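# Carry the tube rack from next room to the desk

## Task

Bring the tube rack from the counter in the adjoining room and set it on the desk, standing upright with each tube seated all the way down in a hole. The rack and the tubes must never touch the floor, or the task fails. The door between the rooms swings shut on its own; a magnetic catch on the wall can keep it open. The robot must not fall over or finish tilted, or the task fails. Anything that stays in place only because the robot holds it does not count. At the end, release everything and move the robot away.

## Robot and tools

ROBOT. A Hello Robot Stretch 4 with one arm. It has an omni-wheel base, a lift that slides up a mast, a telescoping arm that reaches forward, a wrist with yaw, pitch and roll, and a two-finger gripper. It stands about 1.6 m tall, and the rim of the base is within 0.23 m of the base origin. A loose object may occasionally get a brief shove.

FRAMES. The base frame has its origin on the floor under the base centre, with x forward, y left and z up. hand_pose is given in this frame and marks a point between the open fingertips; the printed value can be slightly off. The odometry frame is the base frame as it was when the scene began. base_odometry comes from wheel turns, so wheel slip is counted as travel. Its heading runs from -3.142 to 3.142 and is positive to the left.

execute_actions(actions, cameras). actions is a list holding one action, or an empty list to just read state and images. An action may contain "base", "joints" or both, plus optional "pace" and "contact_limits". Alternatively it contains only {"end_of_arm": "enable_torque"}, which turns limp wrist or gripper motors back on so they hold where they are. Motions in one action start together.
- base: exactly one relative move, measured from where the base last reported itself. translate_m drives straight, forward positive, -2 to 2 m. strafe_m moves sideways, left positive, -2 to 2 m. rotate_rad turns in place, counter-clockwise positive, -3.2 to 3.2.
- joints: absolute targets, given by name. lift_m is 0 to 1.2. arm_m is 0 to 0.55 (extension). wrist_yaw_rad is -1.134 to 4.276: 0 points forward, positive is left, 3.14 is folded back, and above 3.4 the arm may block it. wrist_pitch_rad is -1.117 to 4.259: 0 is level, 1.57 points down. wrist_roll_rad is -1.117 to 4.259: 0 keeps the fingers level, positive rolls clockwise as seen from behind. gripper_m is -0.038 to 0.141 and sets the gap between the fingertips; values below 0 press the tips together. Tolerances for done: lift and arm ±0.004, yaw and roll ±0.02, pitch ±0.05, gripper ±0.004. A joint target outside its range is clipped and the result says so. Any other bad value or unknown key rejects the whole call.
- pace: "slow", "default", "fast" or "max". The base's top speeds at these paces are 0.1, 0.3, 0.4 and 0.6 m/s, and its turn rates are 1, 2, 3 and 4 rad/s. Above lift 0.2 these are capped further, down to 0.3 m/s and 1 rad/s at lift 1.2.
- contact_limits: only {"arm_m": x} with x from 0 (lightest) to 0.75. The default is 0.5.
- cameras: any of head_camera, head_left_camera, head_right_camera, wrist_camera, or "all". Omitting it means all; [] means none.
No single action lasts more than 15 s. A part you leave out of an action may keep pushing toward its old target.

Other tools. wait(seconds 0 to 10) lets the scene run and returns state and images. zoom_image(camera, region [x0,y0,x1,y1] in pixels, no larger than 504x504) enlarges part of the latest image. read_manual returns licence text only. finished_scene(scene) ends that scene for good and reports success. If a stop is reported, the remaining calls in the same reply do not run.

CAMERAS. head_camera looks ahead and down from the top of the mast; turn the base to look elsewhere. head_left_camera and head_right_camera are fisheyes that look down more steeply and show the base and arm. wrist_camera looks along the fingers, which appear near the bottom of its image.

RESULT LINES. base_status and joint_status say how each motion ended:
- done.
- off_target: the part stopped short and may still be pushing.
- contact_stop_at_<key>: the part hit something; the lift, arm or wheels then go slack.
- limit_stop_at_<name>: a built-in limit stopped it. With tilt, the robot leans more than 6 degrees and the lift, arm and wheels go slack. With own_body, the software blocked a self-collision; this can happen with the wrist pitched below -0.2 and rolled below -0.4 or above 4.
- time_out.
- torque_fault: a wrist or gripper motor went limp. Send enable_torque.
Other readings:
- on_its_own reports what moved without being commanded; "held at" gives the target being held.
- lidar_m gives 12 distances in 30-degree sectors, starting straight ahead and going counter-clockwise (4th is left, 7th behind, 10th right). "-" means nothing seen, or something closer than 0.25 m. It misses clear things and thin legs.
- wrist_depth_mm is a 7x7 grid of depths, 100 to 2000 mm.
- turned_by_wheels vs turned_by_imu: a difference over about 0.1 rad means slip or a collision.
- base_tilt is in degrees, forward and right positive, with a fixed offset of up to 1.5.
- motor_effort is a percentage, with the peak in brackets; both are noisy. Wheel effort is positive when pushing a right turn.

GRIPPING. Command gripper_m below the object's width. A deeper command squeezes harder and pulls the object toward the wrist. gripper_m and done do not prove that anything is held; a firm grip shows as a change in gripper effort. If the tips get stuck on a surface, raise the lift. To unfold at the start, send lift_m 0.4 with wrist_yaw_rad 0.

AVOID. Don't turn or drive with more than 1 kg held and arm_m above 0.2, especially at fast paces. Avoid strong pushes or pulls with the gripper high or at high contact limits, since these can tip the robot. Avoid pressing the gripper into things, which causes torque faults. Don't let the rack or tubes drop, hit the floor or be slammed. Before finishing, check that the rack stands upright and free on the desk with the tubes fully seated. Open the gripper and back away first.

Each tool is called after ">>>" by a JSON object that holds its "op" and its "data".

## Session

>>> {"op": "execute_actions", "data": {"actions": []}}

Scene clock: 0.00 s.
base_odometry: x=+0.000 y=+0.000 heading=+0.000 (m, m, rad; odometry frame)
turned_by_wheels: +0.000 (rad since the last result)
turned_by_imu: +0.000 (rad since the last result)
base_tilt: forward=+0.1 right=+0.1 (deg)
lidar_m: 0.65 0.97 0.94 1.00 1.40 3.11 1.05 0.72 0.71 0.74 0.66 0.62
base_status: not commanded
joint_positions: lift_m=+0.277 arm_m=+0.000 wrist_yaw_rad=+3.105 wrist_pitch_rad=-0.002 wrist_roll_rad=-0.005 gripper_m=+0.057
joint_status: not commanded
motor_effort: lift_m=+19 arm_m=+0 wrist_yaw_rad=-2 wrist_pitch_rad=-5 wrist_roll_rad=+0 gripper_m=-1 wheel_0=+0 wheel_1=+0 wheel_2=+0 (%)
hand_pose: x=-0.1145 y=+0.0979 z=+0.4553 quat_wxyz=(+0.018, +0.001, -0.002, +1.000) (m; base frame)
wrist_depth_mm: - 139 - - - - - / - 133 - - - - - / 107 140 243 - - - - / 136 148 - - - - - / 1576 1756 - - - - - / 1430 1499 198 1708 198 1708 1661 / 1078 1008 1160 124 1118 1118 1160
pictures: head_camera, head_left_camera, head_right_camera, wrist_camera
Images, in order (width x height): head_camera 420x560, head_left_camera 420x672, head_right_camera 420x672, wrist_camera 616x392.

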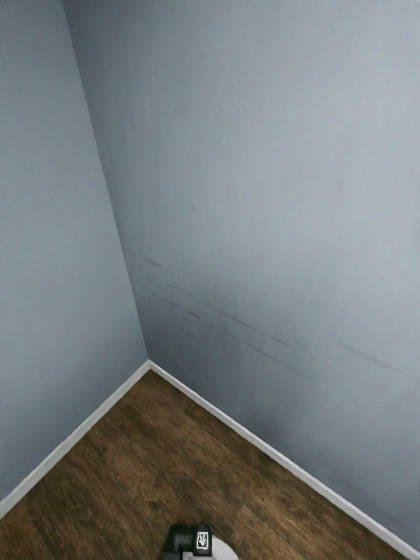

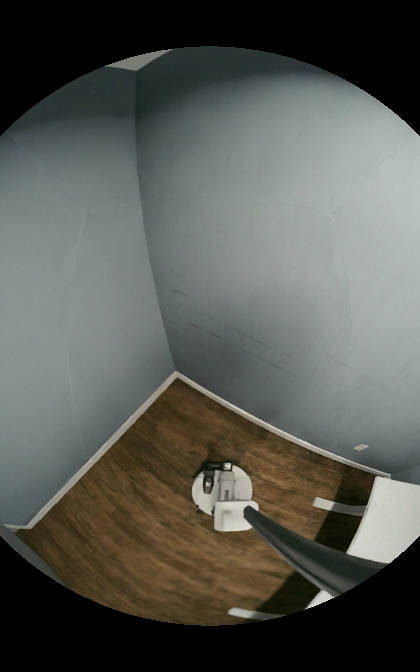

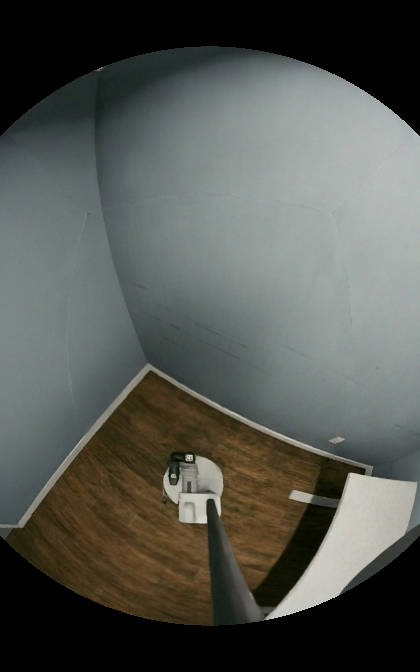

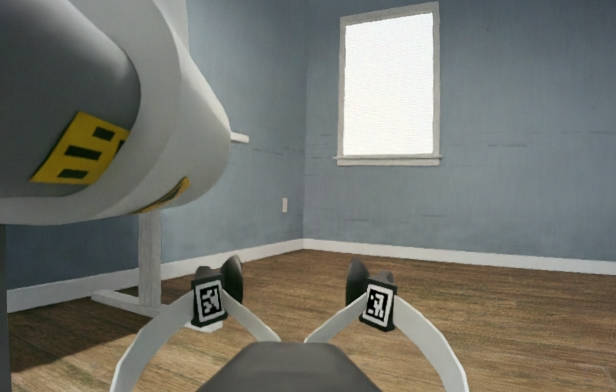

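>>> {"op": "execute_actions", "data": {"actions": [{"base":{"rotate_rad":2.1}}], "cameras": ["head_camera","head_left_camera"]}}

>>> {"op": "execute_actions", "data": {"actions": [{"base":{"rotate_rad":1.9}}], "cameras": ["head_camera","head_left_camera"]}}

Scene clock: 5.30 s.
base_odometry: x=+0.000 y=+0.000 heading=+2.099 (m, m, rad; odometry frame)
turned_by_wheels: +2.099 (rad since the last result)
turned_by_imu: +2.108 (rad since the last result)
base_tilt: forward=+0.0 right=+0.1 (deg)
lidar_m: 1.42 3.09 1.04 0.75 0.71 0.77 0.64 0.62 0.68 0.96 0.94 1.01
base_status: done
joint_positions: lift_m=+0.277 arm_m=+0.000 wrist_yaw_rad=+3.105 wrist_pitch_rad=-0.002 wrist_roll_rad=-0.005 gripper_m=+0.057
joint_status: not commanded
motor_effort: lift_m=+19(19) arm_m=+0(0) wrist_yaw_rad=-1(0) wrist_pitch_rad=-6(6) wrist_roll_rad=-1(0) gripper_m=+2(4) wheel_0=-6(9) wheel_1=-6(11) wheel_2=-6(12) (%)
hand_pose: x=-0.1145 y=+0.0979 z=+0.4553 quat_wxyz=(+0.018, +0.001, -0.002, +1.000) (m; base frame)
wrist_depth_mm: - 138 820 917 1078 1308 1366 / - 133 809 917 1098 1229 715 / 107 139 244 931 1098 1281 1308 / 136 149 820 931 1098 1336 1397 / 654 723 809 946 1098 1336 1366 / 654 707 197 917 198 1336 1366 / 654 699 788 124 1060 1118 1118
pictures: head_camera, head_left_camera
Images, in order (width x height): head_camera 420x560, head_left_camera 420x672.

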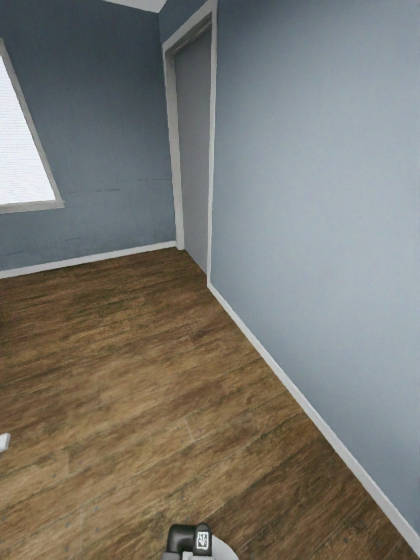

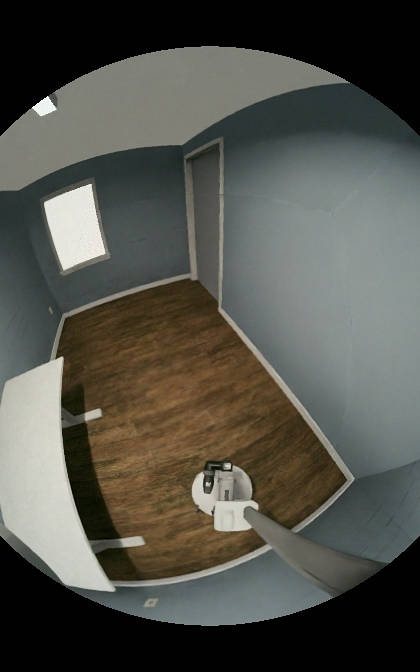

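Scene clock: 7.53 s.
base_odometry: x=+0.000 y=+0.000 heading=-2.286 (m, m, rad; odometry frame)
turned_by_wheels: +1.899 (rad since the last result)
turned_by_imu: +1.908 (rad since the last result)
base_tilt: forward=+0.2 right=+0.2 (deg)
lidar_m: 0.71 0.73 0.71 0.62 0.64 0.79 0.93 0.95 1.19 2.56 1.31 0.83
base_status: done
joint_positions: lift_m=+0.277 arm_m=+0.000 wrist_yaw_rad=+3.105 wrist_pitch_rad=-0.002 wrist_roll_rad=-0.005 gripper_m=+0.057
joint_status: not commanded
motor_effort: lift_m=+19(19) arm_m=+0(0) wrist_yaw_rad=+0(1) wrist_pitch_rad=-7(6) wrist_roll_rad=-1(0) gripper_m=-3(0) wheel_0=-6(11) wheel_1=-6(11) wheel_2=-6(13) (%)
hand_pose: x=-0.1145 y=+0.0979 z=+0.4553 quat_wxyz=(+0.018, +0.001, -0.002, +1.000) (m; base frame)
wrist_depth_mm: - 139 1060 1098 1138 831 640 / - 133 1060 1118 1160 831 654 / 107 139 243 1138 1138 854 647 / 136 149 1042 1118 1182 831 661 / 946 1008 1060 1118 1138 831 647 / 946 991 197 1118 198 820 640 / 946 976 1042 124 1118 759 640
pictures: head_camera, head_left_camera
Images, in order (width x height): head_camera 420x560, head_left_camera 420x672.

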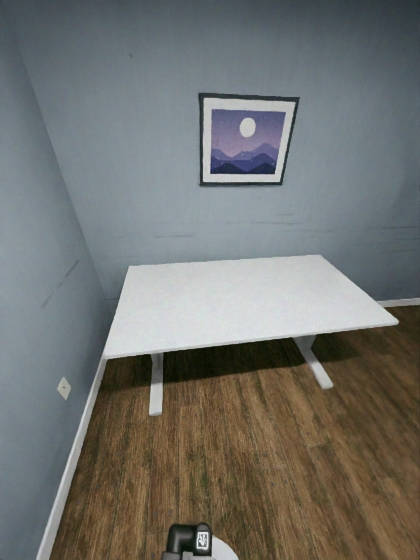

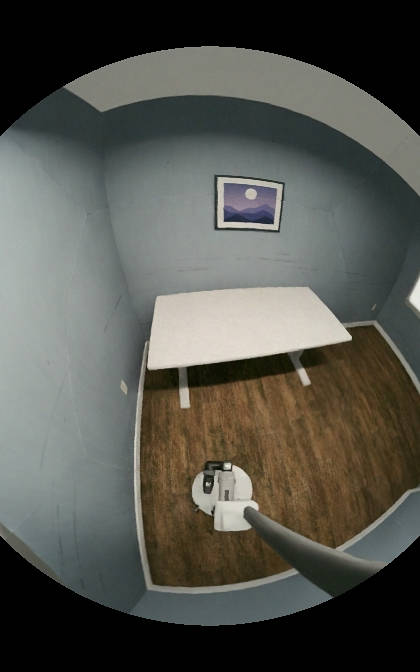

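>>> {"op": "execute_actions", "data": {"actions": [{"base":{"rotate_rad":-3.06},"pace":"fast"}], "cameras": []}}

>>> {"op": "execute_actions", "data": {"actions": [{"base":{"strafe_m":2.0},"pace":"fast"}], "cameras": ["head_camera","head_left_camera"]}}

Scene clock: 21.63 s.
base_odometry: x=+0.000 y=+0.000 heading=+0.938 (m, m, rad; odometry frame)
turned_by_wheels: -3.059 (rad since the last result)
turned_by_imu: -3.078 (rad since the last result)
base_tilt: forward=+0.1 right=+0.1 (deg)
lidar_m: 0.93 0.97 1.28 3.11 1.20 0.77 0.72 0.73 0.68 0.63 0.66 0.85
base_status: done
joint_positions: lift_m=+0.277 arm_m=+0.000 wrist_yaw_rad=+3.105 wrist_pitch_rad=-0.002 wrist_roll_rad=-0.005 gripper_m=+0.057
joint_status: not commanded
motor_effort: lift_m=+19(19) arm_m=+0(0) wrist_yaw_rad=+0(0) wrist_pitch_rad=-6(6) wrist_roll_rad=+0(0) gripper_m=-1(0) wheel_0=+5(12) wheel_1=+4(16) wheel_2=+4(12) (%)
hand_pose: x=-0.1145 y=+0.0979 z=+0.4553 quat_wxyz=(+0.018, +0.001, -0.002, +1.000) (m; base frame)
wrist_depth_mm: - 138 1576 1661 1708 1756 1863 / - 133 842 1661 1708 1808 1863 / 107 140 244 1160 1229 1205 1863 / 137 149 1618 1661 1708 1756 1863 / 1336 1537 1576 1708 1756 1808 1863 / 1281 1397 198 1618 198 1499 1661 / 1078 1025 1160 124 1118 1118 1118
pictures: none
No camera images: the call's "cameras" was empty. Leave "cameras" out to get every camera's image.

Scene clock: 27.77 s.
base_odometry: x=-1.613 y=+1.182 heading=+0.938 (m, m, rad; odometry frame)
turned_by_wheels: +0.000 (rad since the last result)
turned_by_imu: +0.001 (rad since the last result)
base_tilt: forward=+0.1 right=+0.2 (deg)
lidar_m: 0.81 0.90 1.18 1.09 1.12 1.45 1.68 1.30 1.23 2.62 1.23 0.85
base_status: done
joint_positions: lift_m=+0.277 arm_m=+0.000 wrist_yaw_rad=+3.105 wrist_pitch_rad=-0.002 wrist_roll_rad=-0.005 gripper_m=+0.057
joint_status: not commanded
motor_effort: lift_m=+19(19) arm_m=+0(0) wrist_yaw_rad=+0(1) wrist_pitch_rad=-6(5) wrist_roll_rad=-1(1) gripper_m=+0(3) wheel_0=-1(13) wheel_1=+1(15) wheel_2=+0(4) (%)
hand_pose: x=-0.1145 y=+0.0979 z=+0.4553 quat_wxyz=(+0.018, +0.001, -0.002, +1.000) (m; base frame)
wrist_depth_mm: - 139 1756 1808 1921 1661 1255 / - 133 1708 1756 1863 1661 1255 / 107 140 243 1808 1863 1661 1229 / 136 149 1756 1756 1921 1708 1229 / 1618 1756 1708 1808 1808 1708 1229 / 1464 1499 198 1661 198 1537 1229 / 1060 1025 1160 124 1138 1098 1138
pictures: head_camera, head_left_camera
Images, in order (width x height): head_camera 420x560, head_left_camera 420x672.

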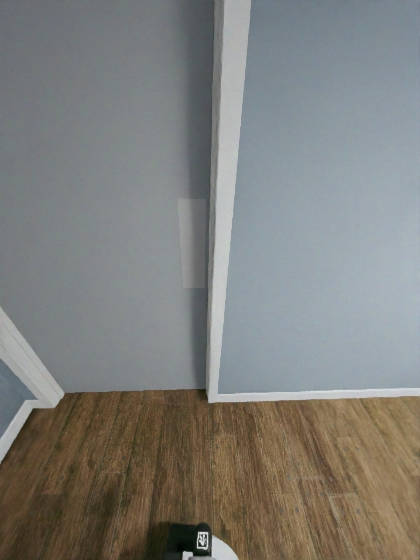

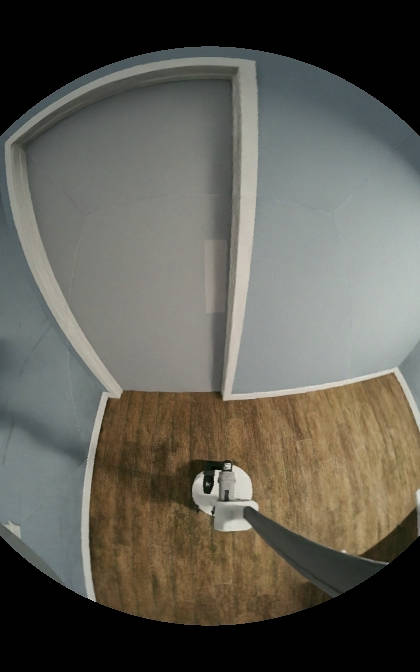

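>>> {"op": "execute_actions", "data": {"actions": [{"base":{"rotate_rad":0.055}}], "cameras": []}}

>>> {"op": "execute_actions", "data": {"actions": [{"base":{"strafe_m":0.33}}], "cameras": []}}

>>> {"op": "execute_actions", "data": {"actions": [{"base":{"translate_m":0.55}}], "cameras": ["head_camera","head_left_camera"]}}

Scene clock: 43.63 s.
base_odometry: x=-1.613 y=+1.183 heading=+0.992 (m, m, rad; odometry frame)
turned_by_wheels: +0.054 (rad since the last result)
turned_by_imu: +0.053 (rad since the last result)
base_tilt: forward=+0.1 right=-0.1 (deg)
lidar_m: 0.76 0.92 1.17 1.12 1.15 1.55 1.69 1.22 1.29 2.62 1.19 0.85
base_status: done
joint_positions: lift_m=+0.277 arm_m=+0.000 wrist_yaw_rad=+3.105 wrist_pitch_rad=-0.002 wrist_roll_rad=-0.005 gripper_m=+0.057
joint_status: not commanded
motor_effort: lift_m=+19(19) arm_m=+0(0) wrist_yaw_rad=-1(0) wrist_pitch_rad=-6(6) wrist_roll_rad=+0(1) gripper_m=-2(3) wheel_0=-5(7) wheel_1=-6(10) wheel_2=-5(8) (%)
hand_pose: x=-0.1145 y=+0.0979 z=+0.4553 quat_wxyz=(+0.018, +0.001, -0.002, +1.000) (m; base frame)
wrist_depth_mm: - 139 1756 1756 1808 1863 1336 / - 133 1756 1808 1808 1863 1336 / 107 140 242 1756 1863 1863 1308 / 136 149 1756 1863 1756 1808 1308 / 1618 1708 1756 1808 1863 1808 1281 / 1499 1537 198 1661 198 1576 1308 / 1078 1025 1160 124 1118 1098 1182
pictures: none
No camera images: the call's "cameras" was empty. Leave "cameras" out to get every camera's image.

Scene clock: 46.07 s.
base_odometry: x=-1.889 y=+1.363 heading=+0.992 (m, m, rad; odometry frame)
turned_by_wheels: +0.000 (rad since the last result)
turned_by_imu: +0.000 (rad since the last result)
base_tilt: forward=+0.0 right=+0.1 (deg)
lidar_m: 0.83 0.91 0.81 0.77 0.82 1.05 1.69 1.73 1.48 2.91 1.16 0.87
base_status: done
joint_positions: lift_m=+0.277 arm_m=+0.000 wrist_yaw_rad=+3.105 wrist_pitch_rad=-0.002 wrist_roll_rad=-0.005 gripper_m=+0.057
joint_status: not commanded
motor_effort: lift_m=+19(19) arm_m=+0(1) wrist_yaw_rad=+0(0) wrist_pitch_rad=-6(6) wrist_roll_rad=+0(0) gripper_m=-3(0) wheel_0=-4(10) wheel_1=+3(12) wheel_2=+0(4) (%)
hand_pose: x=-0.1145 y=+0.0979 z=+0.4553 quat_wxyz=(+0.018, +0.001, -0.002, +1.000) (m; base frame)
wrist_depth_mm: - 138 1756 1863 1808 1229 917 / - 133 1756 1808 1863 1229 878 / 107 139 244 1808 1808 1255 917 / 136 149 1756 1756 1808 1255 931 / 1661 1756 1756 1863 1808 1229 904 / 1499 1576 198 1661 198 1182 904 / 1098 1025 1160 124 1138 1060 878
pictures: none
No camera images: the call's "cameras" was empty. Leave "cameras" out to get every camera's image.

Scene clock: 49.40 s.
base_odometry: x=-1.588 y=+1.823 heading=+0.992 (m, m, rad; odometry frame)
turned_by_wheels: +0.000 (rad since the last result)
turned_by_imu: +0.000 (rad since the last result)
base_tilt: forward=+0.3 right=+0.1 (deg)
lidar_m: 0.31 0.33 0.48 0.79 0.81 1.14 2.24 1.90 2.09 1.07 0.43 0.32
base_status: done
joint_positions: lift_m=+0.277 arm_m=+0.000 wrist_yaw_rad=+3.105 wrist_pitch_rad=-0.002 wrist_roll_rad=-0.005 gripper_m=+0.057
joint_status: not commanded
motor_effort: lift_m=+19(19) arm_m=+0(0) wrist_yaw_rad=+0(0) wrist_pitch_rad=-6(6) wrist_roll_rad=-1(0) gripper_m=+1(2) wheel_0=+5(11) wheel_1=+4(10) wheel_2=-4(15) (%)
hand_pose: x=-0.1145 y=+0.0979 z=+0.4553 quat_wxyz=(+0.018, +0.001, -0.002, +1.000) (m; base frame)
wrist_depth_mm: - 138 - - - 1229 917 / - 133 - - - 1255 931 / 107 139 243 - - 1281 946 / 136 149 - - - 1281 931 / - - - - - 1255 931 / 1464 1576 198 1661 198 1229 917 / 1078 1008 1138 124 1118 1042 878
pictures: head_camera, head_left_camera
Images, in order (width x height): head_camera 420x560, head_left_camera 420x672.

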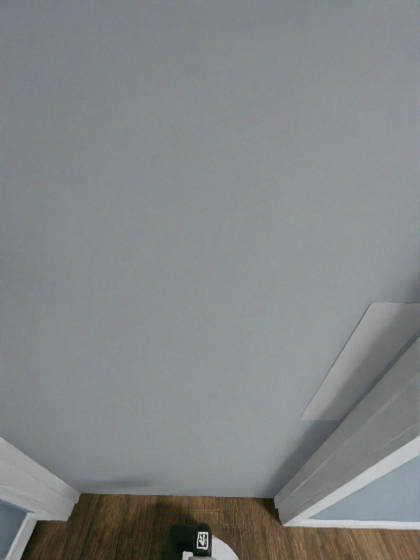

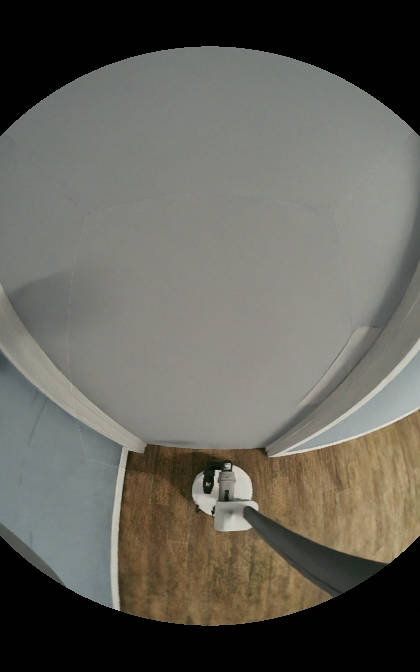

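>>> {"op": "execute_actions", "data": {"actions": [{"base":{"translate_m":0.5},"pace":"slow"}], "cameras": ["head_camera","head_left_camera"]}}

Scene clock: 58.60 s.
base_odometry: x=-1.316 y=+2.242 heading=+0.993 (m, m, rad; odometry frame)
turned_by_wheels: +0.001 (rad since the last result)
turned_by_imu: +0.004 (rad since the last result)
base_tilt: forward=+0.1 right=+0.1 (deg)
lidar_m: 0.25 - 0.25 0.29 0.64 1.16 2.76 2.27 0.37 0.38 2.41 0.33
base_status: done
joint_positions: lift_m=+0.277 arm_m=+0.000 wrist_yaw_rad=+3.116 wrist_pitch_rad=-0.001 wrist_roll_rad=-0.005 gripper_m=+0.057
joint_status: not commanded
on_its_own: wrist_yaw_rad is at rest, and its effort (-33) is outside its rest range (-13 to +13)
motor_effort: lift_m=+18(19) arm_m=+0(0) wrist_yaw_rad=-33(52) wrist_pitch_rad=-7(8) wrist_roll_rad=-1(0) gripper_m=-8(4) wheel_0=+9(25) wheel_1=+14(17) wheel_2=-14(21) (%)
hand_pose: x=-0.1156 y=+0.0947 z=+0.4552 quat_wxyz=(+0.013, +0.001, -0.002, +1.000) (m; base frame)
wrist_depth_mm: - 138 - - - 1336 960 / - 128 - - - 1336 960 / 105 139 224 - - 1366 960 / 134 142 - - - 1308 960 / - - - - - 1308 960 / 1499 1537 197 1661 198 1281 931 / 1078 1042 1160 124 1118 1060 917
pictures: head_camera, head_left_camera
Images, in order (width x height): head_camera 420x560, head_left_camera 420x672.

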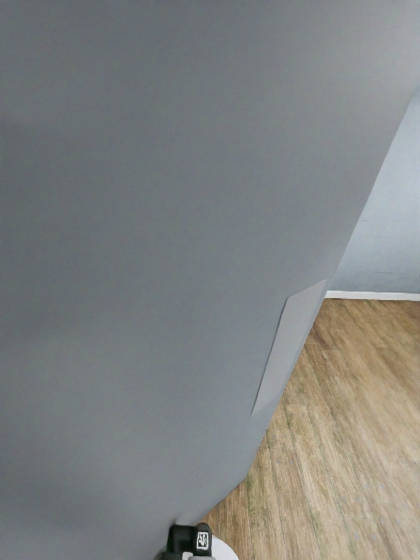

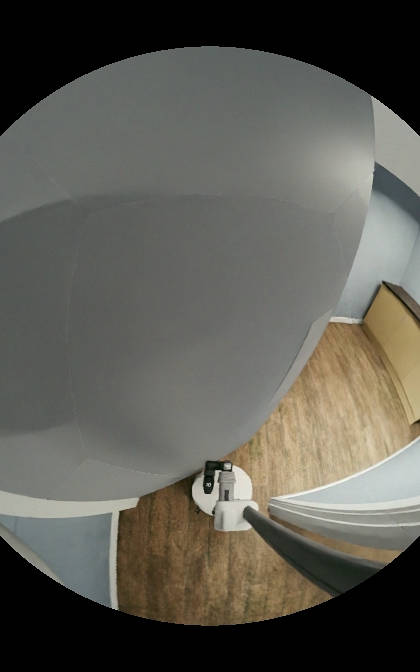

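>>> {"op": "execute_actions", "data": {"actions": [{"base":{"rotate_rad":-1.57},"pace":"slow"}], "cameras": ["head_left_camera"]}}

>>> {"op": "execute_actions", "data": {"actions": [{"base":{"strafe_m":0.45},"pace":"slow"}], "cameras": ["head_camera","head_left_camera"]}}

Scene clock: 67.63 s.
base_odometry: x=-1.315 y=+2.241 heading=-0.575 (m, m, rad; odometry frame)
turned_by_wheels: -1.568 (rad since the last result)
turned_by_imu: -1.578 (rad since the last result)
base_tilt: forward=+0.2 right=+0.2 (deg)
lidar_m: 0.38 2.42 0.31 0.25 - 0.25 0.27 0.65 1.13 2.74 2.27 0.34
base_status: done
joint_positions: lift_m=+0.277 arm_m=+0.000 wrist_yaw_rad=+3.105 wrist_pitch_rad=-0.002 wrist_roll_rad=-0.005 gripper_m=+0.057
joint_status: not commanded
motor_effort: lift_m=+19(19) arm_m=+0(0) wrist_yaw_rad=+0(33) wrist_pitch_rad=-7(7) wrist_roll_rad=-1(0) gripper_m=-4(3) wheel_0=-3(14) wheel_1=+16(22) wheel_2=+12(13) (%)
hand_pose: x=-0.1145 y=+0.0978 z=+0.4553 quat_wxyz=(+0.018, +0.001, -0.002, +1.000) (m; base frame)
wrist_depth_mm: - 139 459 338 257 205 - / - 133 410 336 257 206 181 / 107 139 243 334 256 206 181 / 136 148 421 332 255 205 181 / 878 741 473 332 247 205 180 / 878 732 197 330 198 204 179 / 878 707 504 124 251 193 -
pictures: head_left_camera
Images, in order (width x height): head_left_camera 420x672.

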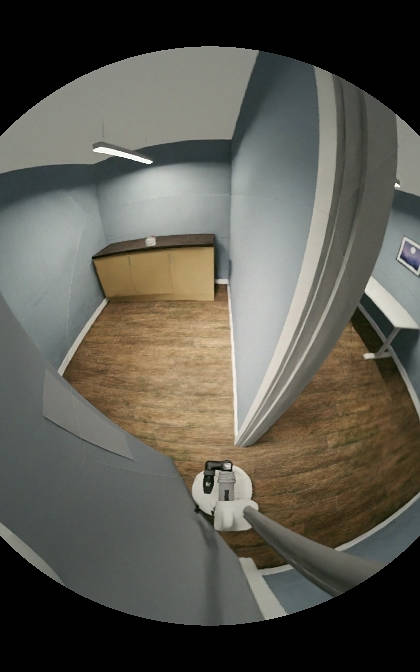

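Scene clock: 73.27 s.
base_odometry: x=-1.071 y=+2.618 heading=-0.575 (m, m, rad; odometry frame)
turned_by_wheels: +0.000 (rad since the last result)
turned_by_imu: +0.001 (rad since the last result)
base_tilt: forward=+0.1 right=+0.2 (deg)
lidar_m: 2.20 2.23 1.60 0.30 0.25 - 0.25 0.29 0.93 3.17 0.65 0.80
base_status: done
joint_positions: lift_m=+0.277 arm_m=+0.000 wrist_yaw_rad=+3.105 wrist_pitch_rad=-0.002 wrist_roll_rad=-0.005 gripper_m=+0.057
joint_status: not commanded
motor_effort: lift_m=+18(19) arm_m=+0(0) wrist_yaw_rad=-1(0) wrist_pitch_rad=-6(6) wrist_roll_rad=-1(1) gripper_m=-2(3) wheel_0=-9(20) wheel_1=+8(22) wheel_2=+2(11) (%)
hand_pose: x=-0.1145 y=+0.0978 z=+0.4553 quat_wxyz=(+0.018, +0.001, -0.002, +1.000) (m; base frame)
wrist_depth_mm: - 139 327 296 263 235 - / - 133 315 294 262 235 219 / 107 139 244 293 262 236 219 / 136 149 320 293 262 236 217 / 462 389 330 293 257 235 218 / 466 389 197 293 198 235 216 / 466 375 340 124 262 227 -
pictures: head_camera, head_left_camera
Images, in order (width x height): head_camera 420x560, head_left_camera 420x672.

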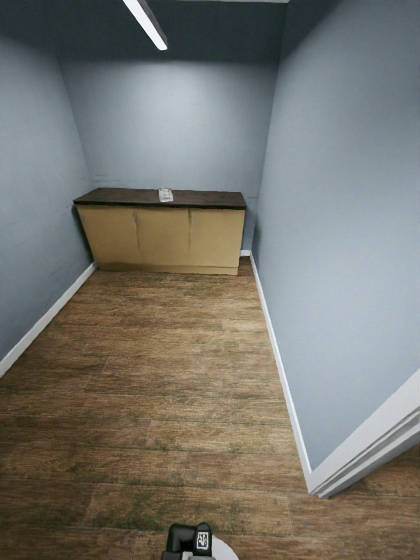

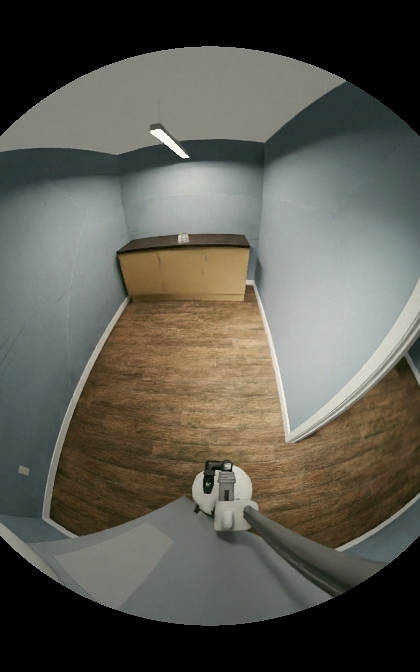

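>>> {"op": "execute_actions", "data": {"actions": [{"base":{"strafe_m":0.15},"pace":"slow"}], "cameras": []}}

>>> {"op": "execute_actions", "data": {"actions": [{"base":{"translate_m":-0.3},"pace":"slow"}], "cameras": ["wrist_camera","head_left_camera"]}}

Scene clock: 81.47 s.
base_odometry: x=-0.989 y=+2.744 heading=-0.575 (m, m, rad; odometry frame)
turned_by_wheels: +0.000 (rad since the last result)
turned_by_imu: +0.009 (rad since the last result)
base_tilt: forward=+0.1 right=+0.2 (deg)
lidar_m: 2.33 2.00 1.45 1.40 0.25 0.92 0.25 0.27 0.70 3.30 0.76 1.00
base_status: done
joint_positions: lift_m=+0.277 arm_m=+0.000 wrist_yaw_rad=+3.105 wrist_pitch_rad=-0.002 wrist_roll_rad=-0.005 gripper_m=+0.057
joint_status: not commanded
motor_effort: lift_m=+18(19) arm_m=+0(0) wrist_yaw_rad=+0(1) wrist_pitch_rad=-6(7) wrist_roll_rad=-1(1) gripper_m=-4(4) wheel_0=-8(15) wheel_1=+7(17) wheel_2=+3(3) (%)
hand_pose: x=-0.1145 y=+0.0978 z=+0.4553 quat_wxyz=(+0.018, +0.001, -0.002, +1.000) (m; base frame)
wrist_depth_mm: - 138 324 296 273 946 946 / - 133 310 294 274 946 976 / 107 139 243 294 274 946 960 / 136 149 315 294 274 946 960 / 418 368 325 293 273 946 976 / 421 373 197 294 198 946 976 / 421 359 332 124 270 931 960
pictures: none
No camera images: the call's "cameras" was empty. Leave "cameras" out to get every camera's image.

Scene clock: 85.73 s.
base_odometry: x=-1.240 y=+2.907 heading=-0.576 (m, m, rad; odometry frame)
turned_by_wheels: -0.001 (rad since the last result)
turned_by_imu: -0.002 (rad since the last result)
base_tilt: forward=+0.2 right=+0.2 (deg)
lidar_m: 2.62 1.99 1.46 1.39 0.25 0.25 - 0.25 0.33 2.06 0.97 0.99
base_status: done
joint_positions: lift_m=+0.277 arm_m=+0.000 wrist_yaw_rad=+3.105 wrist_pitch_rad=-0.002 wrist_roll_rad=-0.005 gripper_m=+0.057
joint_status: not commanded
motor_effort: lift_m=+18(19) arm_m=+1(0) wrist_yaw_rad=-1(1) wrist_pitch_rad=-7(6) wrist_roll_rad=-1(0) gripper_m=-2(3) wheel_0=-10(12) wheel_1=-10(13) wheel_2=+11(15) (%)
hand_pose: x=-0.1145 y=+0.0978 z=+0.4553 quat_wxyz=(+0.018, +0.001, -0.002, +1.000) (m; base frame)
wrist_depth_mm: - 139 319 315 310 307 654 / - 133 317 317 310 307 654 / 107 140 243 315 312 306 654 / 136 149 320 317 312 307 654 / 332 327 322 317 312 306 647 / 332 325 196 317 198 307 654 / 334 325 325 124 314 306 661
pictures: head_left_camera, wrist_camera
camera_calibration (this result's frames):
wrist_camera: T_world_to_cam=[[0.0471482, 0.99873, 0.0177838, -0.0984671], [0.0116929, 0.0172506, -0.999783, 0.507955], [-0.998819, 0.0473459, -0.0108647, 0.114919], [0, 0, 0, 1]] pos_world=[0.113487, 0.0841385, 0.510845]
Images, in order (width x height): head_left_camera 420x672, wrist_camera 616x392.

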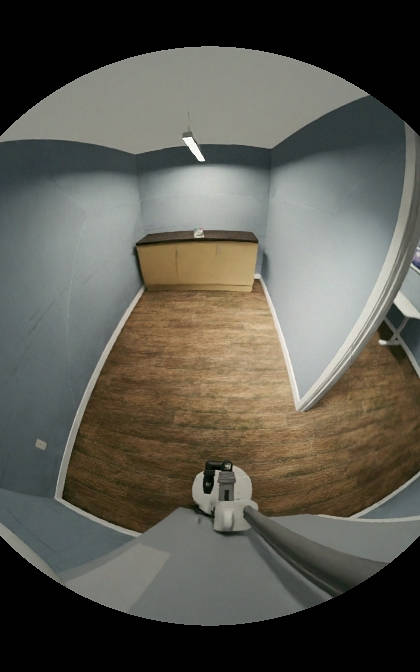

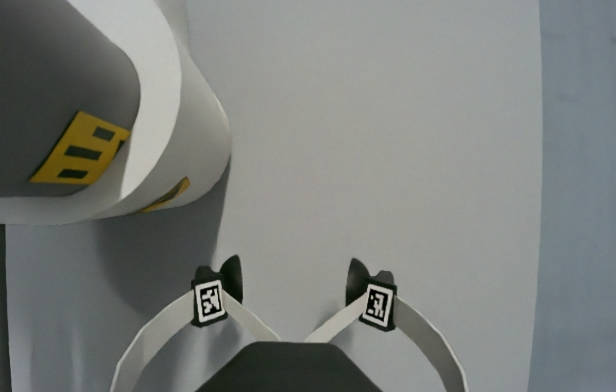

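>>> {"op": "execute_actions", "data": {"actions": [{"base":{"translate_m":-0.15},"pace":"slow"}], "cameras": ["head_left_camera"]}}

Scene clock: 91.83 s.
base_odometry: x=-1.360 y=+2.985 heading=-0.571 (m, m, rad; odometry frame)
turned_by_wheels: +0.005 (rad since the last result)
turned_by_imu: +0.006 (rad since the last result)
base_tilt: forward=+0.2 right=+0.0 (deg)
lidar_m: 2.75 1.97 1.47 1.38 0.29 0.25 - 0.25 0.26 0.69 1.11 1.05
base_status: translate_m contact_stop (by the wheels' count: -0.143 of -0.150)
joint_positions: lift_m=+0.277 arm_m=+0.000 wrist_yaw_rad=+3.105 wrist_pitch_rad=-0.002 wrist_roll_rad=-0.005 gripper_m=+0.057
joint_status: not commanded
on_its_own: the wheels are slack since a contact_stop
motor_effort: lift_m=+18(19) arm_m=+0(0) wrist_yaw_rad=-1(2) wrist_pitch_rad=-6(7) wrist_roll_rad=-1(1) gripper_m=-1(4) wheel_0=+0(19) wheel_1=-1(31) wheel_2=+0(33) (%)
hand_pose: x=-0.1145 y=+0.0978 z=+0.4553 quat_wxyz=(+0.018, +0.001, -0.002, +1.000) (m; base frame)
wrist_depth_mm: - 138 324 330 342 351 504 / - 133 324 332 342 351 504 / 107 139 243 334 343 353 500 / 136 149 325 334 343 353 504 / 309 315 325 332 343 355 508 / 307 314 196 332 198 357 508 / 307 315 324 124 342 355 504
pictures: head_left_camera
Images, in order (width x height): head_left_camera 420x672.

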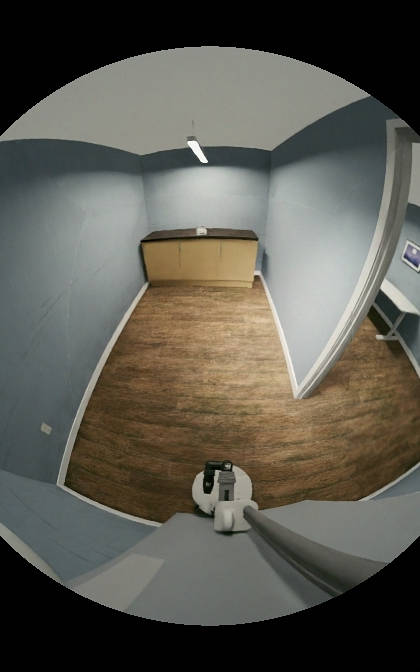

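Likely at the holder. Move off and check.

>>> {"op": "execute_actions", "data": {"actions": [{"base":{"translate_m":0.5}}], "cameras": ["wrist_camera"]}}

>>> {"op": "execute_actions", "data": {"actions": [{"base":{"translate_m":1.3},"pace":"fast"}], "cameras": ["wrist_camera","head_camera"]}}

Scene clock: 98.70 s.
base_odometry: x=-0.939 y=+2.716 heading=-0.570 (m, m, rad; odometry frame)
turned_by_wheels: +0.000 (rad since the last result)
turned_by_imu: -0.001 (rad since the last result)
base_tilt: forward=+0.0 right=+0.2 (deg)
lidar_m: 2.25 1.98 1.45 1.39 1.21 0.74 0.71 0.72 0.94 3.32 0.75 1.05
base_status: done
joint_positions: lift_m=+0.277 arm_m=+0.000 wrist_yaw_rad=+3.105 wrist_pitch_rad=-0.002 wrist_roll_rad=-0.005 gripper_m=+0.057
joint_status: not commanded
motor_effort: lift_m=+18(18) arm_m=+0(0) wrist_yaw_rad=-1(1) wrist_pitch_rad=-6(7) wrist_roll_rad=-1(0) gripper_m=-6(0) wheel_0=+6(6) wheel_1=+4(10) wheel_2=-4(12) (%)
hand_pose: x=-0.1145 y=+0.0978 z=+0.4553 quat_wxyz=(+0.018, +0.001, -0.002, +1.000) (m; base frame)
wrist_depth_mm: - 139 798 820 976 991 1008 / - 133 798 831 991 991 1025 / 107 139 244 842 991 991 1008 / 136 148 820 831 991 1008 1025 / 778 788 798 831 976 1008 1008 / 768 788 197 831 198 1008 1008 / 768 788 809 124 991 991 1008
pictures: wrist_camera
camera_calibration (this result's frames):
wrist_camera: T_world_to_cam=[[0.0471258, 0.998731, 0.0177836, -0.0984632], [0.0116932, 0.0172506, -0.999783, 0.507955], [-0.998821, 0.0473236, -0.0108654, 0.11492], [0, 0, 0, 1]] pos_world=[0.113485, 0.0841373, 0.510845]
Images, in order (width x height): wrist_camera 616x392.

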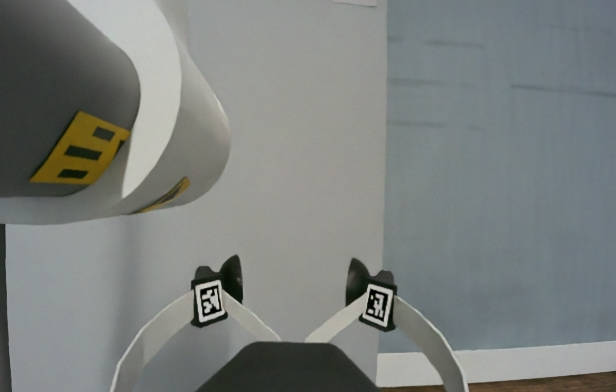

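Scene clock: 103.23 s.
base_odometry: x=+0.155 y=+2.014 heading=-0.570 (m, m, rad; odometry frame)
turned_by_wheels: +0.001 (rad since the last result)
turned_by_imu: +0.000 (rad since the last result)
base_tilt: forward=+0.1 right=+0.1 (deg)
lidar_m: 0.92 1.02 1.42 1.37 1.42 2.05 1.98 1.03 0.75 0.71 0.75 1.01
base_status: done
joint_positions: lift_m=+0.277 arm_m=+0.000 wrist_yaw_rad=+3.105 wrist_pitch_rad=-0.002 wrist_roll_rad=-0.005 gripper_m=+0.057
joint_status: not commanded
motor_effort: lift_m=+19(19) arm_m=+0(0) wrist_yaw_rad=-1(0) wrist_pitch_rad=-7(6) wrist_roll_rad=+0(0) gripper_m=-3(6) wheel_0=+6(10) wheel_1=+4(10) wheel_2=-3(17) (%)
hand_pose: x=-0.1145 y=+0.0978 z=+0.4553 quat_wxyz=(+0.018, +0.001, -0.002, +1.000) (m; base frame)
wrist_depth_mm: - 139 - - - - 1756 / - 133 - - - - 1708 / 107 139 243 - - - 1756 / 136 148 - - - - 1708 / - - - - - - 1708 / 1464 1537 198 1661 198 1661 1576 / 1078 1025 1160 124 1118 1118 1160
pictures: head_camera, wrist_camera
camera_calibration (this result's frames):
wrist_camera: T_world_to_cam=[[0.0471308, 0.99873, 0.0177835, -0.098464], [0.0116933, 0.0172505, -0.999783, 0.507955], [-0.99882, 0.0473286, -0.0108655, 0.11492], [0, 0, 0, 1]] pos_world=[0.113485, 0.0841376, 0.510845]
Images, in order (width x height): head_camera 420x560, wrist_camera 616x392.

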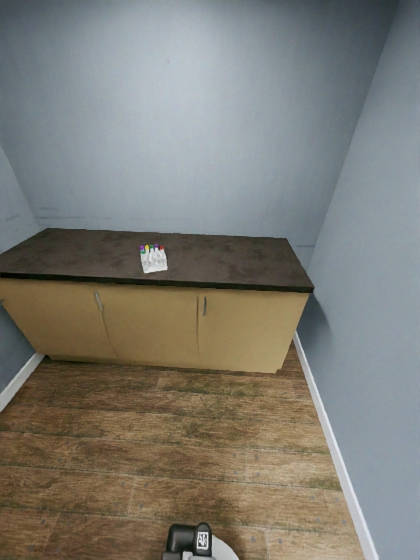

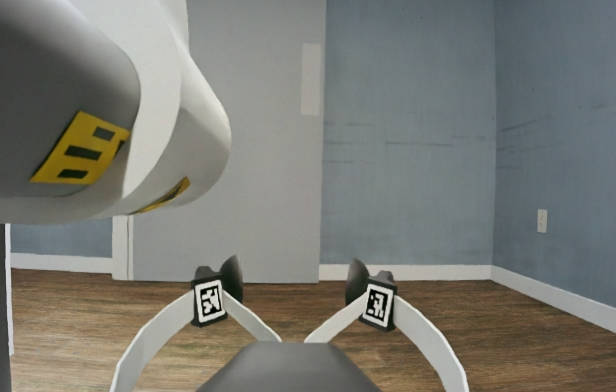

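>>> {"op": "execute_actions", "data": {"actions": [{"base":{"strafe_m":0.42},"joints":{"lift_m":0.95,"wrist_yaw_rad":0,"wrist_pitch_rad":0.3,"gripper_m":0.141},"pace":"fast"}], "cameras": ["wrist_camera","head_camera"]}}

>>> {"op": "zoom_image", "data": {"camera": "head_camera", "region": [170, 200, 290, 300]}}

Scene clock: 112.30 s.
base_odometry: x=+0.382 y=+2.368 heading=-0.570 (m, m, rad; odometry frame)
turned_by_wheels: +0.000 (rad since the last result)
turned_by_imu: -0.001 (rad since the last result)
base_tilt: forward=+0.1 right=+0.0 (deg)
lidar_m: 0.98 1.02 0.99 0.92 0.99 1.42 2.00 2.08 1.16 1.13 1.18 0.99
base_status: done
joint_positions: lift_m=+0.950 arm_m=+0.000 wrist_yaw_rad=+0.000 wrist_pitch_rad=+0.302 wrist_roll_rad=-0.005 gripper_m=+0.141
joint_status: all done
motor_effort: lift_m=+22(19) arm_m=+0(0) wrist_yaw_rad=-2(6) wrist_pitch_rad=-6(8) wrist_roll_rad=+0(1) gripper_m=+1(4) wheel_0=-1(16) wheel_1=+0(19) wheel_2=+0(3) (%)
hand_pose: x=+0.4460 y=-0.0874 z=+1.0421 quat_wxyz=(+0.989, -0.002, +0.150, +0.000) (m; base frame)
wrist_depth_mm: 1229 1229 1229 1229 1229 1229 1229 / 1281 1281 1281 1281 1308 1281 1281 / 1281 1336 1336 878 1366 1336 1336 / 809 809 820 809 820 842 854 / 831 820 842 831 831 831 854 / 866 854 866 866 866 854 878 / 931 931 917 122 917 931 931
pictures: head_camera, wrist_camera
camera_calibration (this result's frames):
wrist_camera: T_world_to_cam=[[-0.00488853, -0.999784, 0.0202251, -0.104313], [-0.309381, -0.0177209, -0.950773, 1.18035], [0.950926, -0.0109051, -0.309227, 0.126143], [0, 0, 0, 1]] pos_world=[0.244716, -0.0819979, 1.16336]
Images, in order (width x height): head_camera 420x560, wrist_camera 616x392.

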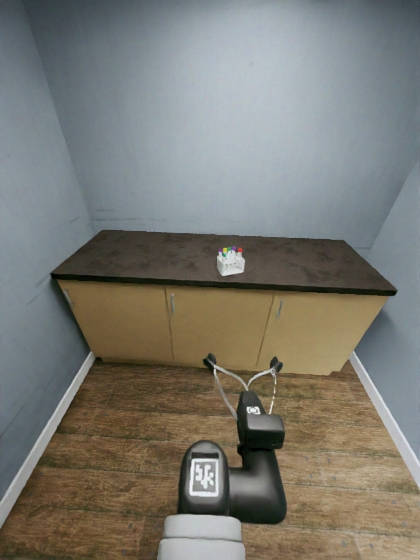

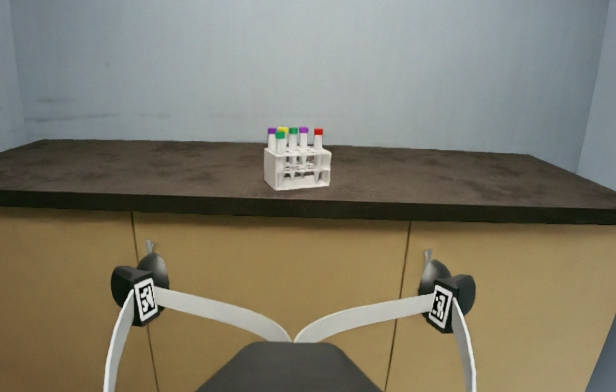

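Region (170, 200, 290, 300) of head_camera's 420x560 image, scaled by 4.200, with more detail than that image has.

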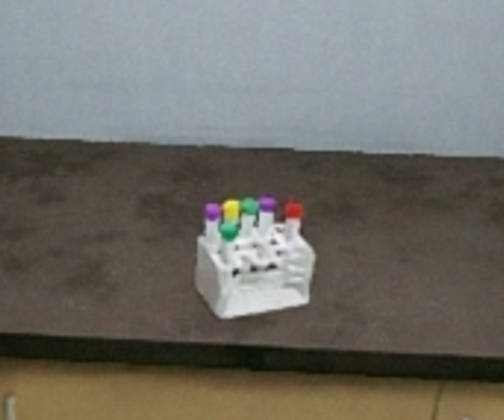

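>>> {"op": "execute_actions", "data": {"actions": [{"base":{"translate_m":0.4},"joints":{"lift_m":0.9,"wrist_pitch_rad":0.15}}], "cameras": ["wrist_camera","head_camera"]}}

>>> {"op": "zoom_image", "data": {"camera": "wrist_camera", "region": [200, 100, 400, 300]}}

>>> {"op": "zoom_image", "data": {"camera": "head_camera", "region": [180, 260, 300, 380]}}

Scene clock: 119.93 s.
base_odometry: x=+0.718 y=+2.152 heading=-0.570 (m, m, rad; odometry frame)
turned_by_wheels: +0.000 (rad since the last result)
turned_by_imu: -0.001 (rad since the last result)
base_tilt: forward=+0.1 right=+0.0 (deg)
lidar_m: 0.57 0.60 0.88 0.91 1.01 1.44 2.40 1.60 1.18 1.12 0.81 0.60
base_status: done
joint_positions: lift_m=+0.900 arm_m=+0.000 wrist_yaw_rad=+0.000 wrist_pitch_rad=+0.152 wrist_roll_rad=-0.005 gripper_m=+0.141
joint_status: all done
motor_effort: lift_m=+14(19) arm_m=+0(0) wrist_yaw_rad=-1(1) wrist_pitch_rad=-7(9) wrist_roll_rad=-1(0) gripper_m=+1(3) wheel_0=+4(8) wheel_1=+4(11) wheel_2=-3(15) (%)
hand_pose: x=+0.4558 y=-0.0874 z=+1.0348 quat_wxyz=(+0.997, -0.002, +0.076, +0.000) (m; base frame)
wrist_depth_mm: 891 904 904 904 917 917 917 / 931 917 931 931 931 931 917 / 946 946 946 931 960 946 960 / 960 976 976 960 960 976 991 / 621 640 603 488 707 707 707 / 424 387 407 439 415 415 469 / 377 379 379 123 379 384 384
pictures: head_camera, wrist_camera
camera_calibration (this result's frames):
wrist_camera: T_world_to_cam=[[-0.00794986, -0.999783, 0.0192421, -0.101733], [-0.164128, -0.0176771, -0.986281, 1.14695], [0.986407, -0.010999, -0.163952, -0.0518542], [0, 0, 0, 1]] pos_world=[0.238588, -0.082006, 1.12467]
Images, in order (width x height): head_camera 420x560, wrist_camera 616x392.

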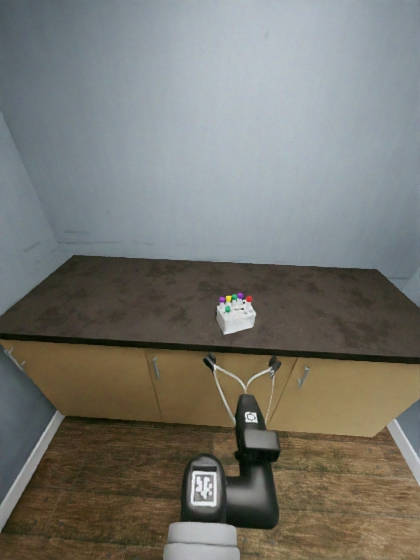

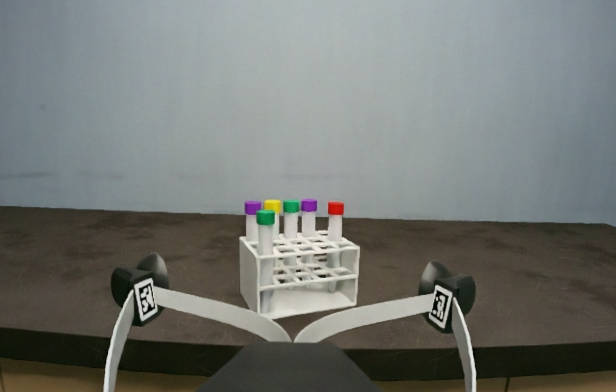

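Region (200, 100, 400, 300) of wrist_camera's 616x392 image, scaled by 2.520.

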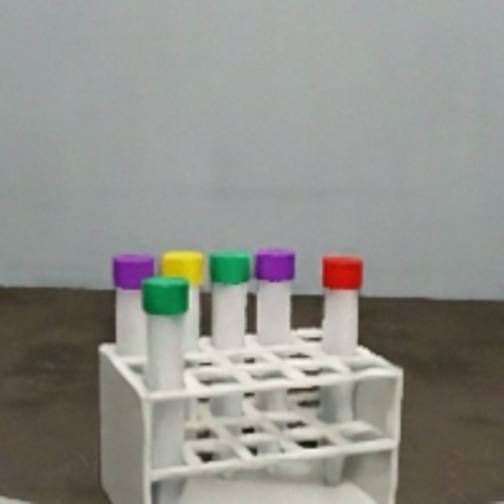

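Region (180, 260, 300, 380) of head_camera's 420x560 image, scaled by 4.200, with more detail than that image has.

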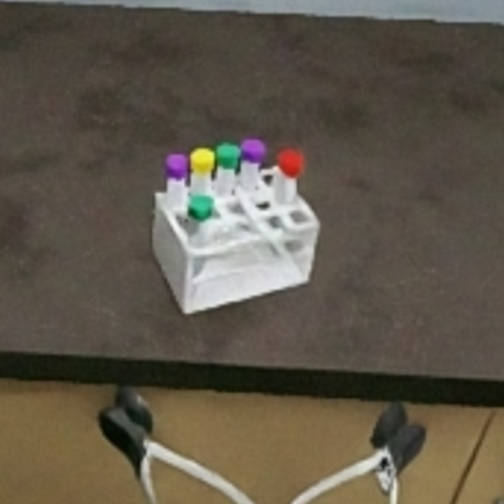

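>>> {"op": "execute_actions", "data": {"actions": [{"base":{"rotate_rad":0.35}}], "cameras": []}}

>>> {"op": "execute_actions", "data": {"actions": [{"base":{"strafe_m":-0.223},"joints":{"lift_m":0.81,"wrist_pitch_rad":0.0}}], "cameras": ["wrist_camera","head_camera"]}}

Scene clock: 142.77 s.
base_odometry: x=+0.718 y=+2.152 heading=-0.221 (m, m, rad; odometry frame)
turned_by_wheels: +0.349 (rad since the last result)
turned_by_imu: +0.349 (rad since the last result)
base_tilt: forward=+0.2 right=+0.1 (deg)
lidar_m: 0.59 0.69 0.94 0.95 1.20 2.39 2.43 1.27 1.12 1.01 0.64 0.56
base_status: done
joint_positions: lift_m=+0.900 arm_m=+0.000 wrist_yaw_rad=+0.000 wrist_pitch_rad=+0.152 wrist_roll_rad=-0.005 gripper_m=+0.141
joint_status: not commanded
motor_effort: lift_m=+15(15) arm_m=+0(1) wrist_yaw_rad=-1(1) wrist_pitch_rad=-7(6) wrist_roll_rad=-1(1) gripper_m=+4(1) wheel_0=-5(8) wheel_1=-4(10) wheel_2=-6(10) (%)
hand_pose: x=+0.4558 y=-0.0874 z=+1.0348 quat_wxyz=(+0.997, -0.002, +0.076, +0.000) (m; base frame)
wrist_depth_mm: 917 1098 1025 960 891 809 768 / 931 1118 1060 960 904 842 798 / 960 1138 1078 1008 917 854 798 / 946 1138 1042 1008 946 854 831 / 615 640 661 676 699 427 530 / 525 442 427 462 413 387 404 / 554 496 433 123 375 351 366
pictures: none
No camera images: the call's "cameras" was empty. Leave "cameras" out to get every camera's image.

Scene clock: 144.80 s.
base_odometry: x=+0.670 y=+1.935 heading=-0.221 (m, m, rad; odometry frame)
turned_by_wheels: +0.000 (rad since the last result)
turned_by_imu: -0.001 (rad since the last result)
base_tilt: forward=+0.2 right=+0.1 (deg)
lidar_m: 0.50 0.63 1.14 1.18 1.45 2.46 1.66 1.05 0.93 0.85 0.54 0.47
base_status: done
joint_positions: lift_m=+0.810 arm_m=+0.000 wrist_yaw_rad=+0.000 wrist_pitch_rad=+0.002 wrist_roll_rad=-0.005 gripper_m=+0.141
joint_status: all done
motor_effort: lift_m=+14(13) arm_m=+0(0) wrist_yaw_rad=-1(1) wrist_pitch_rad=-7(10) wrist_roll_rad=+0(1) gripper_m=+1(1) wheel_0=+4(12) wheel_1=-3(13) wheel_2=+0(5) (%)
hand_pose: x=+0.4591 y=-0.0874 z=+0.9879 quat_wxyz=(+1.000, -0.002, +0.001, +0.000) (m; base frame)
wrist_depth_mm: 1160 1098 1008 917 842 788 741 / 1160 1078 991 917 854 798 741 / 1182 1098 991 917 866 809 750 / 1182 1118 1008 904 854 798 750 / 676 723 668 415 707 778 741 / 379 338 351 377 359 357 427 / 389 327 309 122 309 286 300
pictures: head_camera, wrist_camera
camera_calibration (this result's frames):
wrist_camera: T_world_to_cam=[[-0.0108008, -0.999783, 0.0178259, -0.0981149], [-0.0149215, -0.0176638, -0.999733, 1.04606], [0.99983, -0.0110639, -0.0147275, -0.216415], [0, 0, 0, 1]] pos_world=[0.230927, -0.0820106, 1.04434]
Images, in order (width x height): head_camera 420x560, wrist_camera 616x392.

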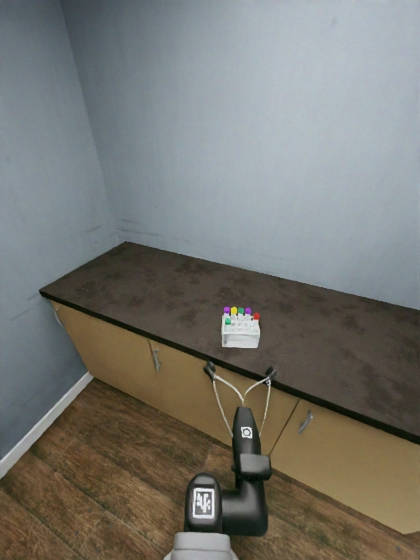

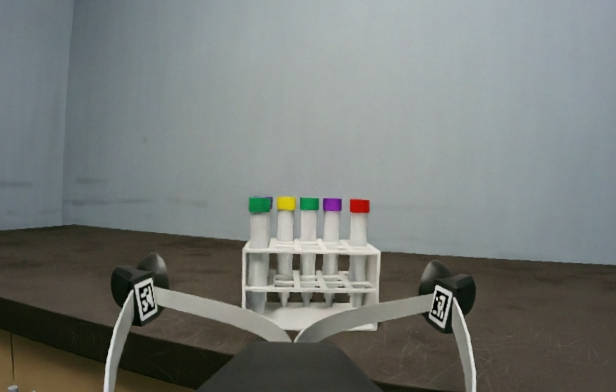

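>>> {"op": "execute_actions", "data": {"actions": [{"base":{"strafe_m":-0.012},"joints":{"lift_m":0.84,"wrist_pitch_rad":0.2,"arm_m":0.1},"pace":"slow"}], "cameras": ["wrist_camera","head_camera"]}}

Scene clock: 156.17 s.
base_odometry: x=+0.667 y=+1.923 heading=-0.221 (m, m, rad; odometry frame)
turned_by_wheels: +0.000 (rad since the last result)
turned_by_imu: -0.002 (rad since the last result)
base_tilt: forward=+0.2 right=+0.1 (deg)
lidar_m: 0.49 0.64 1.16 1.18 1.47 2.48 1.64 1.01 0.93 0.87 0.55 0.47
base_status: done
joint_positions: lift_m=+0.840 arm_m=+0.098 wrist_yaw_rad=+0.000 wrist_pitch_rad=+0.202 wrist_roll_rad=-0.005 gripper_m=+0.141
joint_status: all done
motor_effort: lift_m=+23(22) arm_m=+9(9) wrist_yaw_rad=-1(1) wrist_pitch_rad=-6(7) wrist_roll_rad=+0(0) gripper_m=+2(2) wheel_0=+5(9) wheel_1=-6(8) wheel_2=+0(1) (%)
hand_pose: x=+0.5519 y=-0.0874 z=+0.9600 quat_wxyz=(+0.995, -0.002, +0.101, +0.000) (m; base frame)
wrist_depth_mm: 991 904 831 759 707 668 627 / 1025 931 842 798 732 676 640 / 1042 960 854 798 741 691 661 / 615 627 521 312 621 683 668 / 375 389 345 322 298 427 430 / 271 248 260 289 267 266 297 / 256 231 230 122 239 227 -
pictures: head_camera, wrist_camera
camera_calibration (this result's frames):
wrist_camera: T_world_to_cam=[[-0.00706786, -0.999783, 0.0196167, -0.100398], [-0.212803, -0.017664, -0.976935, 1.10688], [0.97707, -0.0110793, -0.212632, -0.107123], [0, 0, 0, 1]] pos_world=[0.339505, -0.0820115, 1.06054]
Images, in order (width x height): head_camera 420x560, wrist_camera 616x392.

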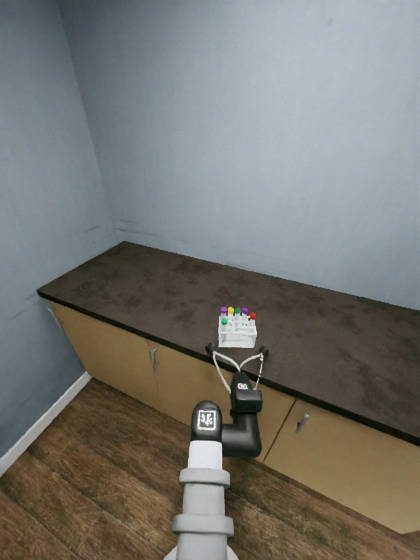

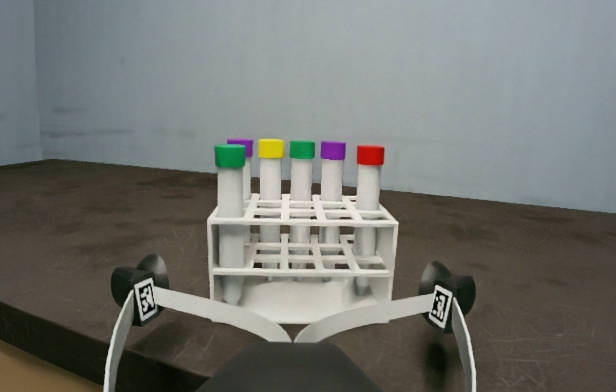

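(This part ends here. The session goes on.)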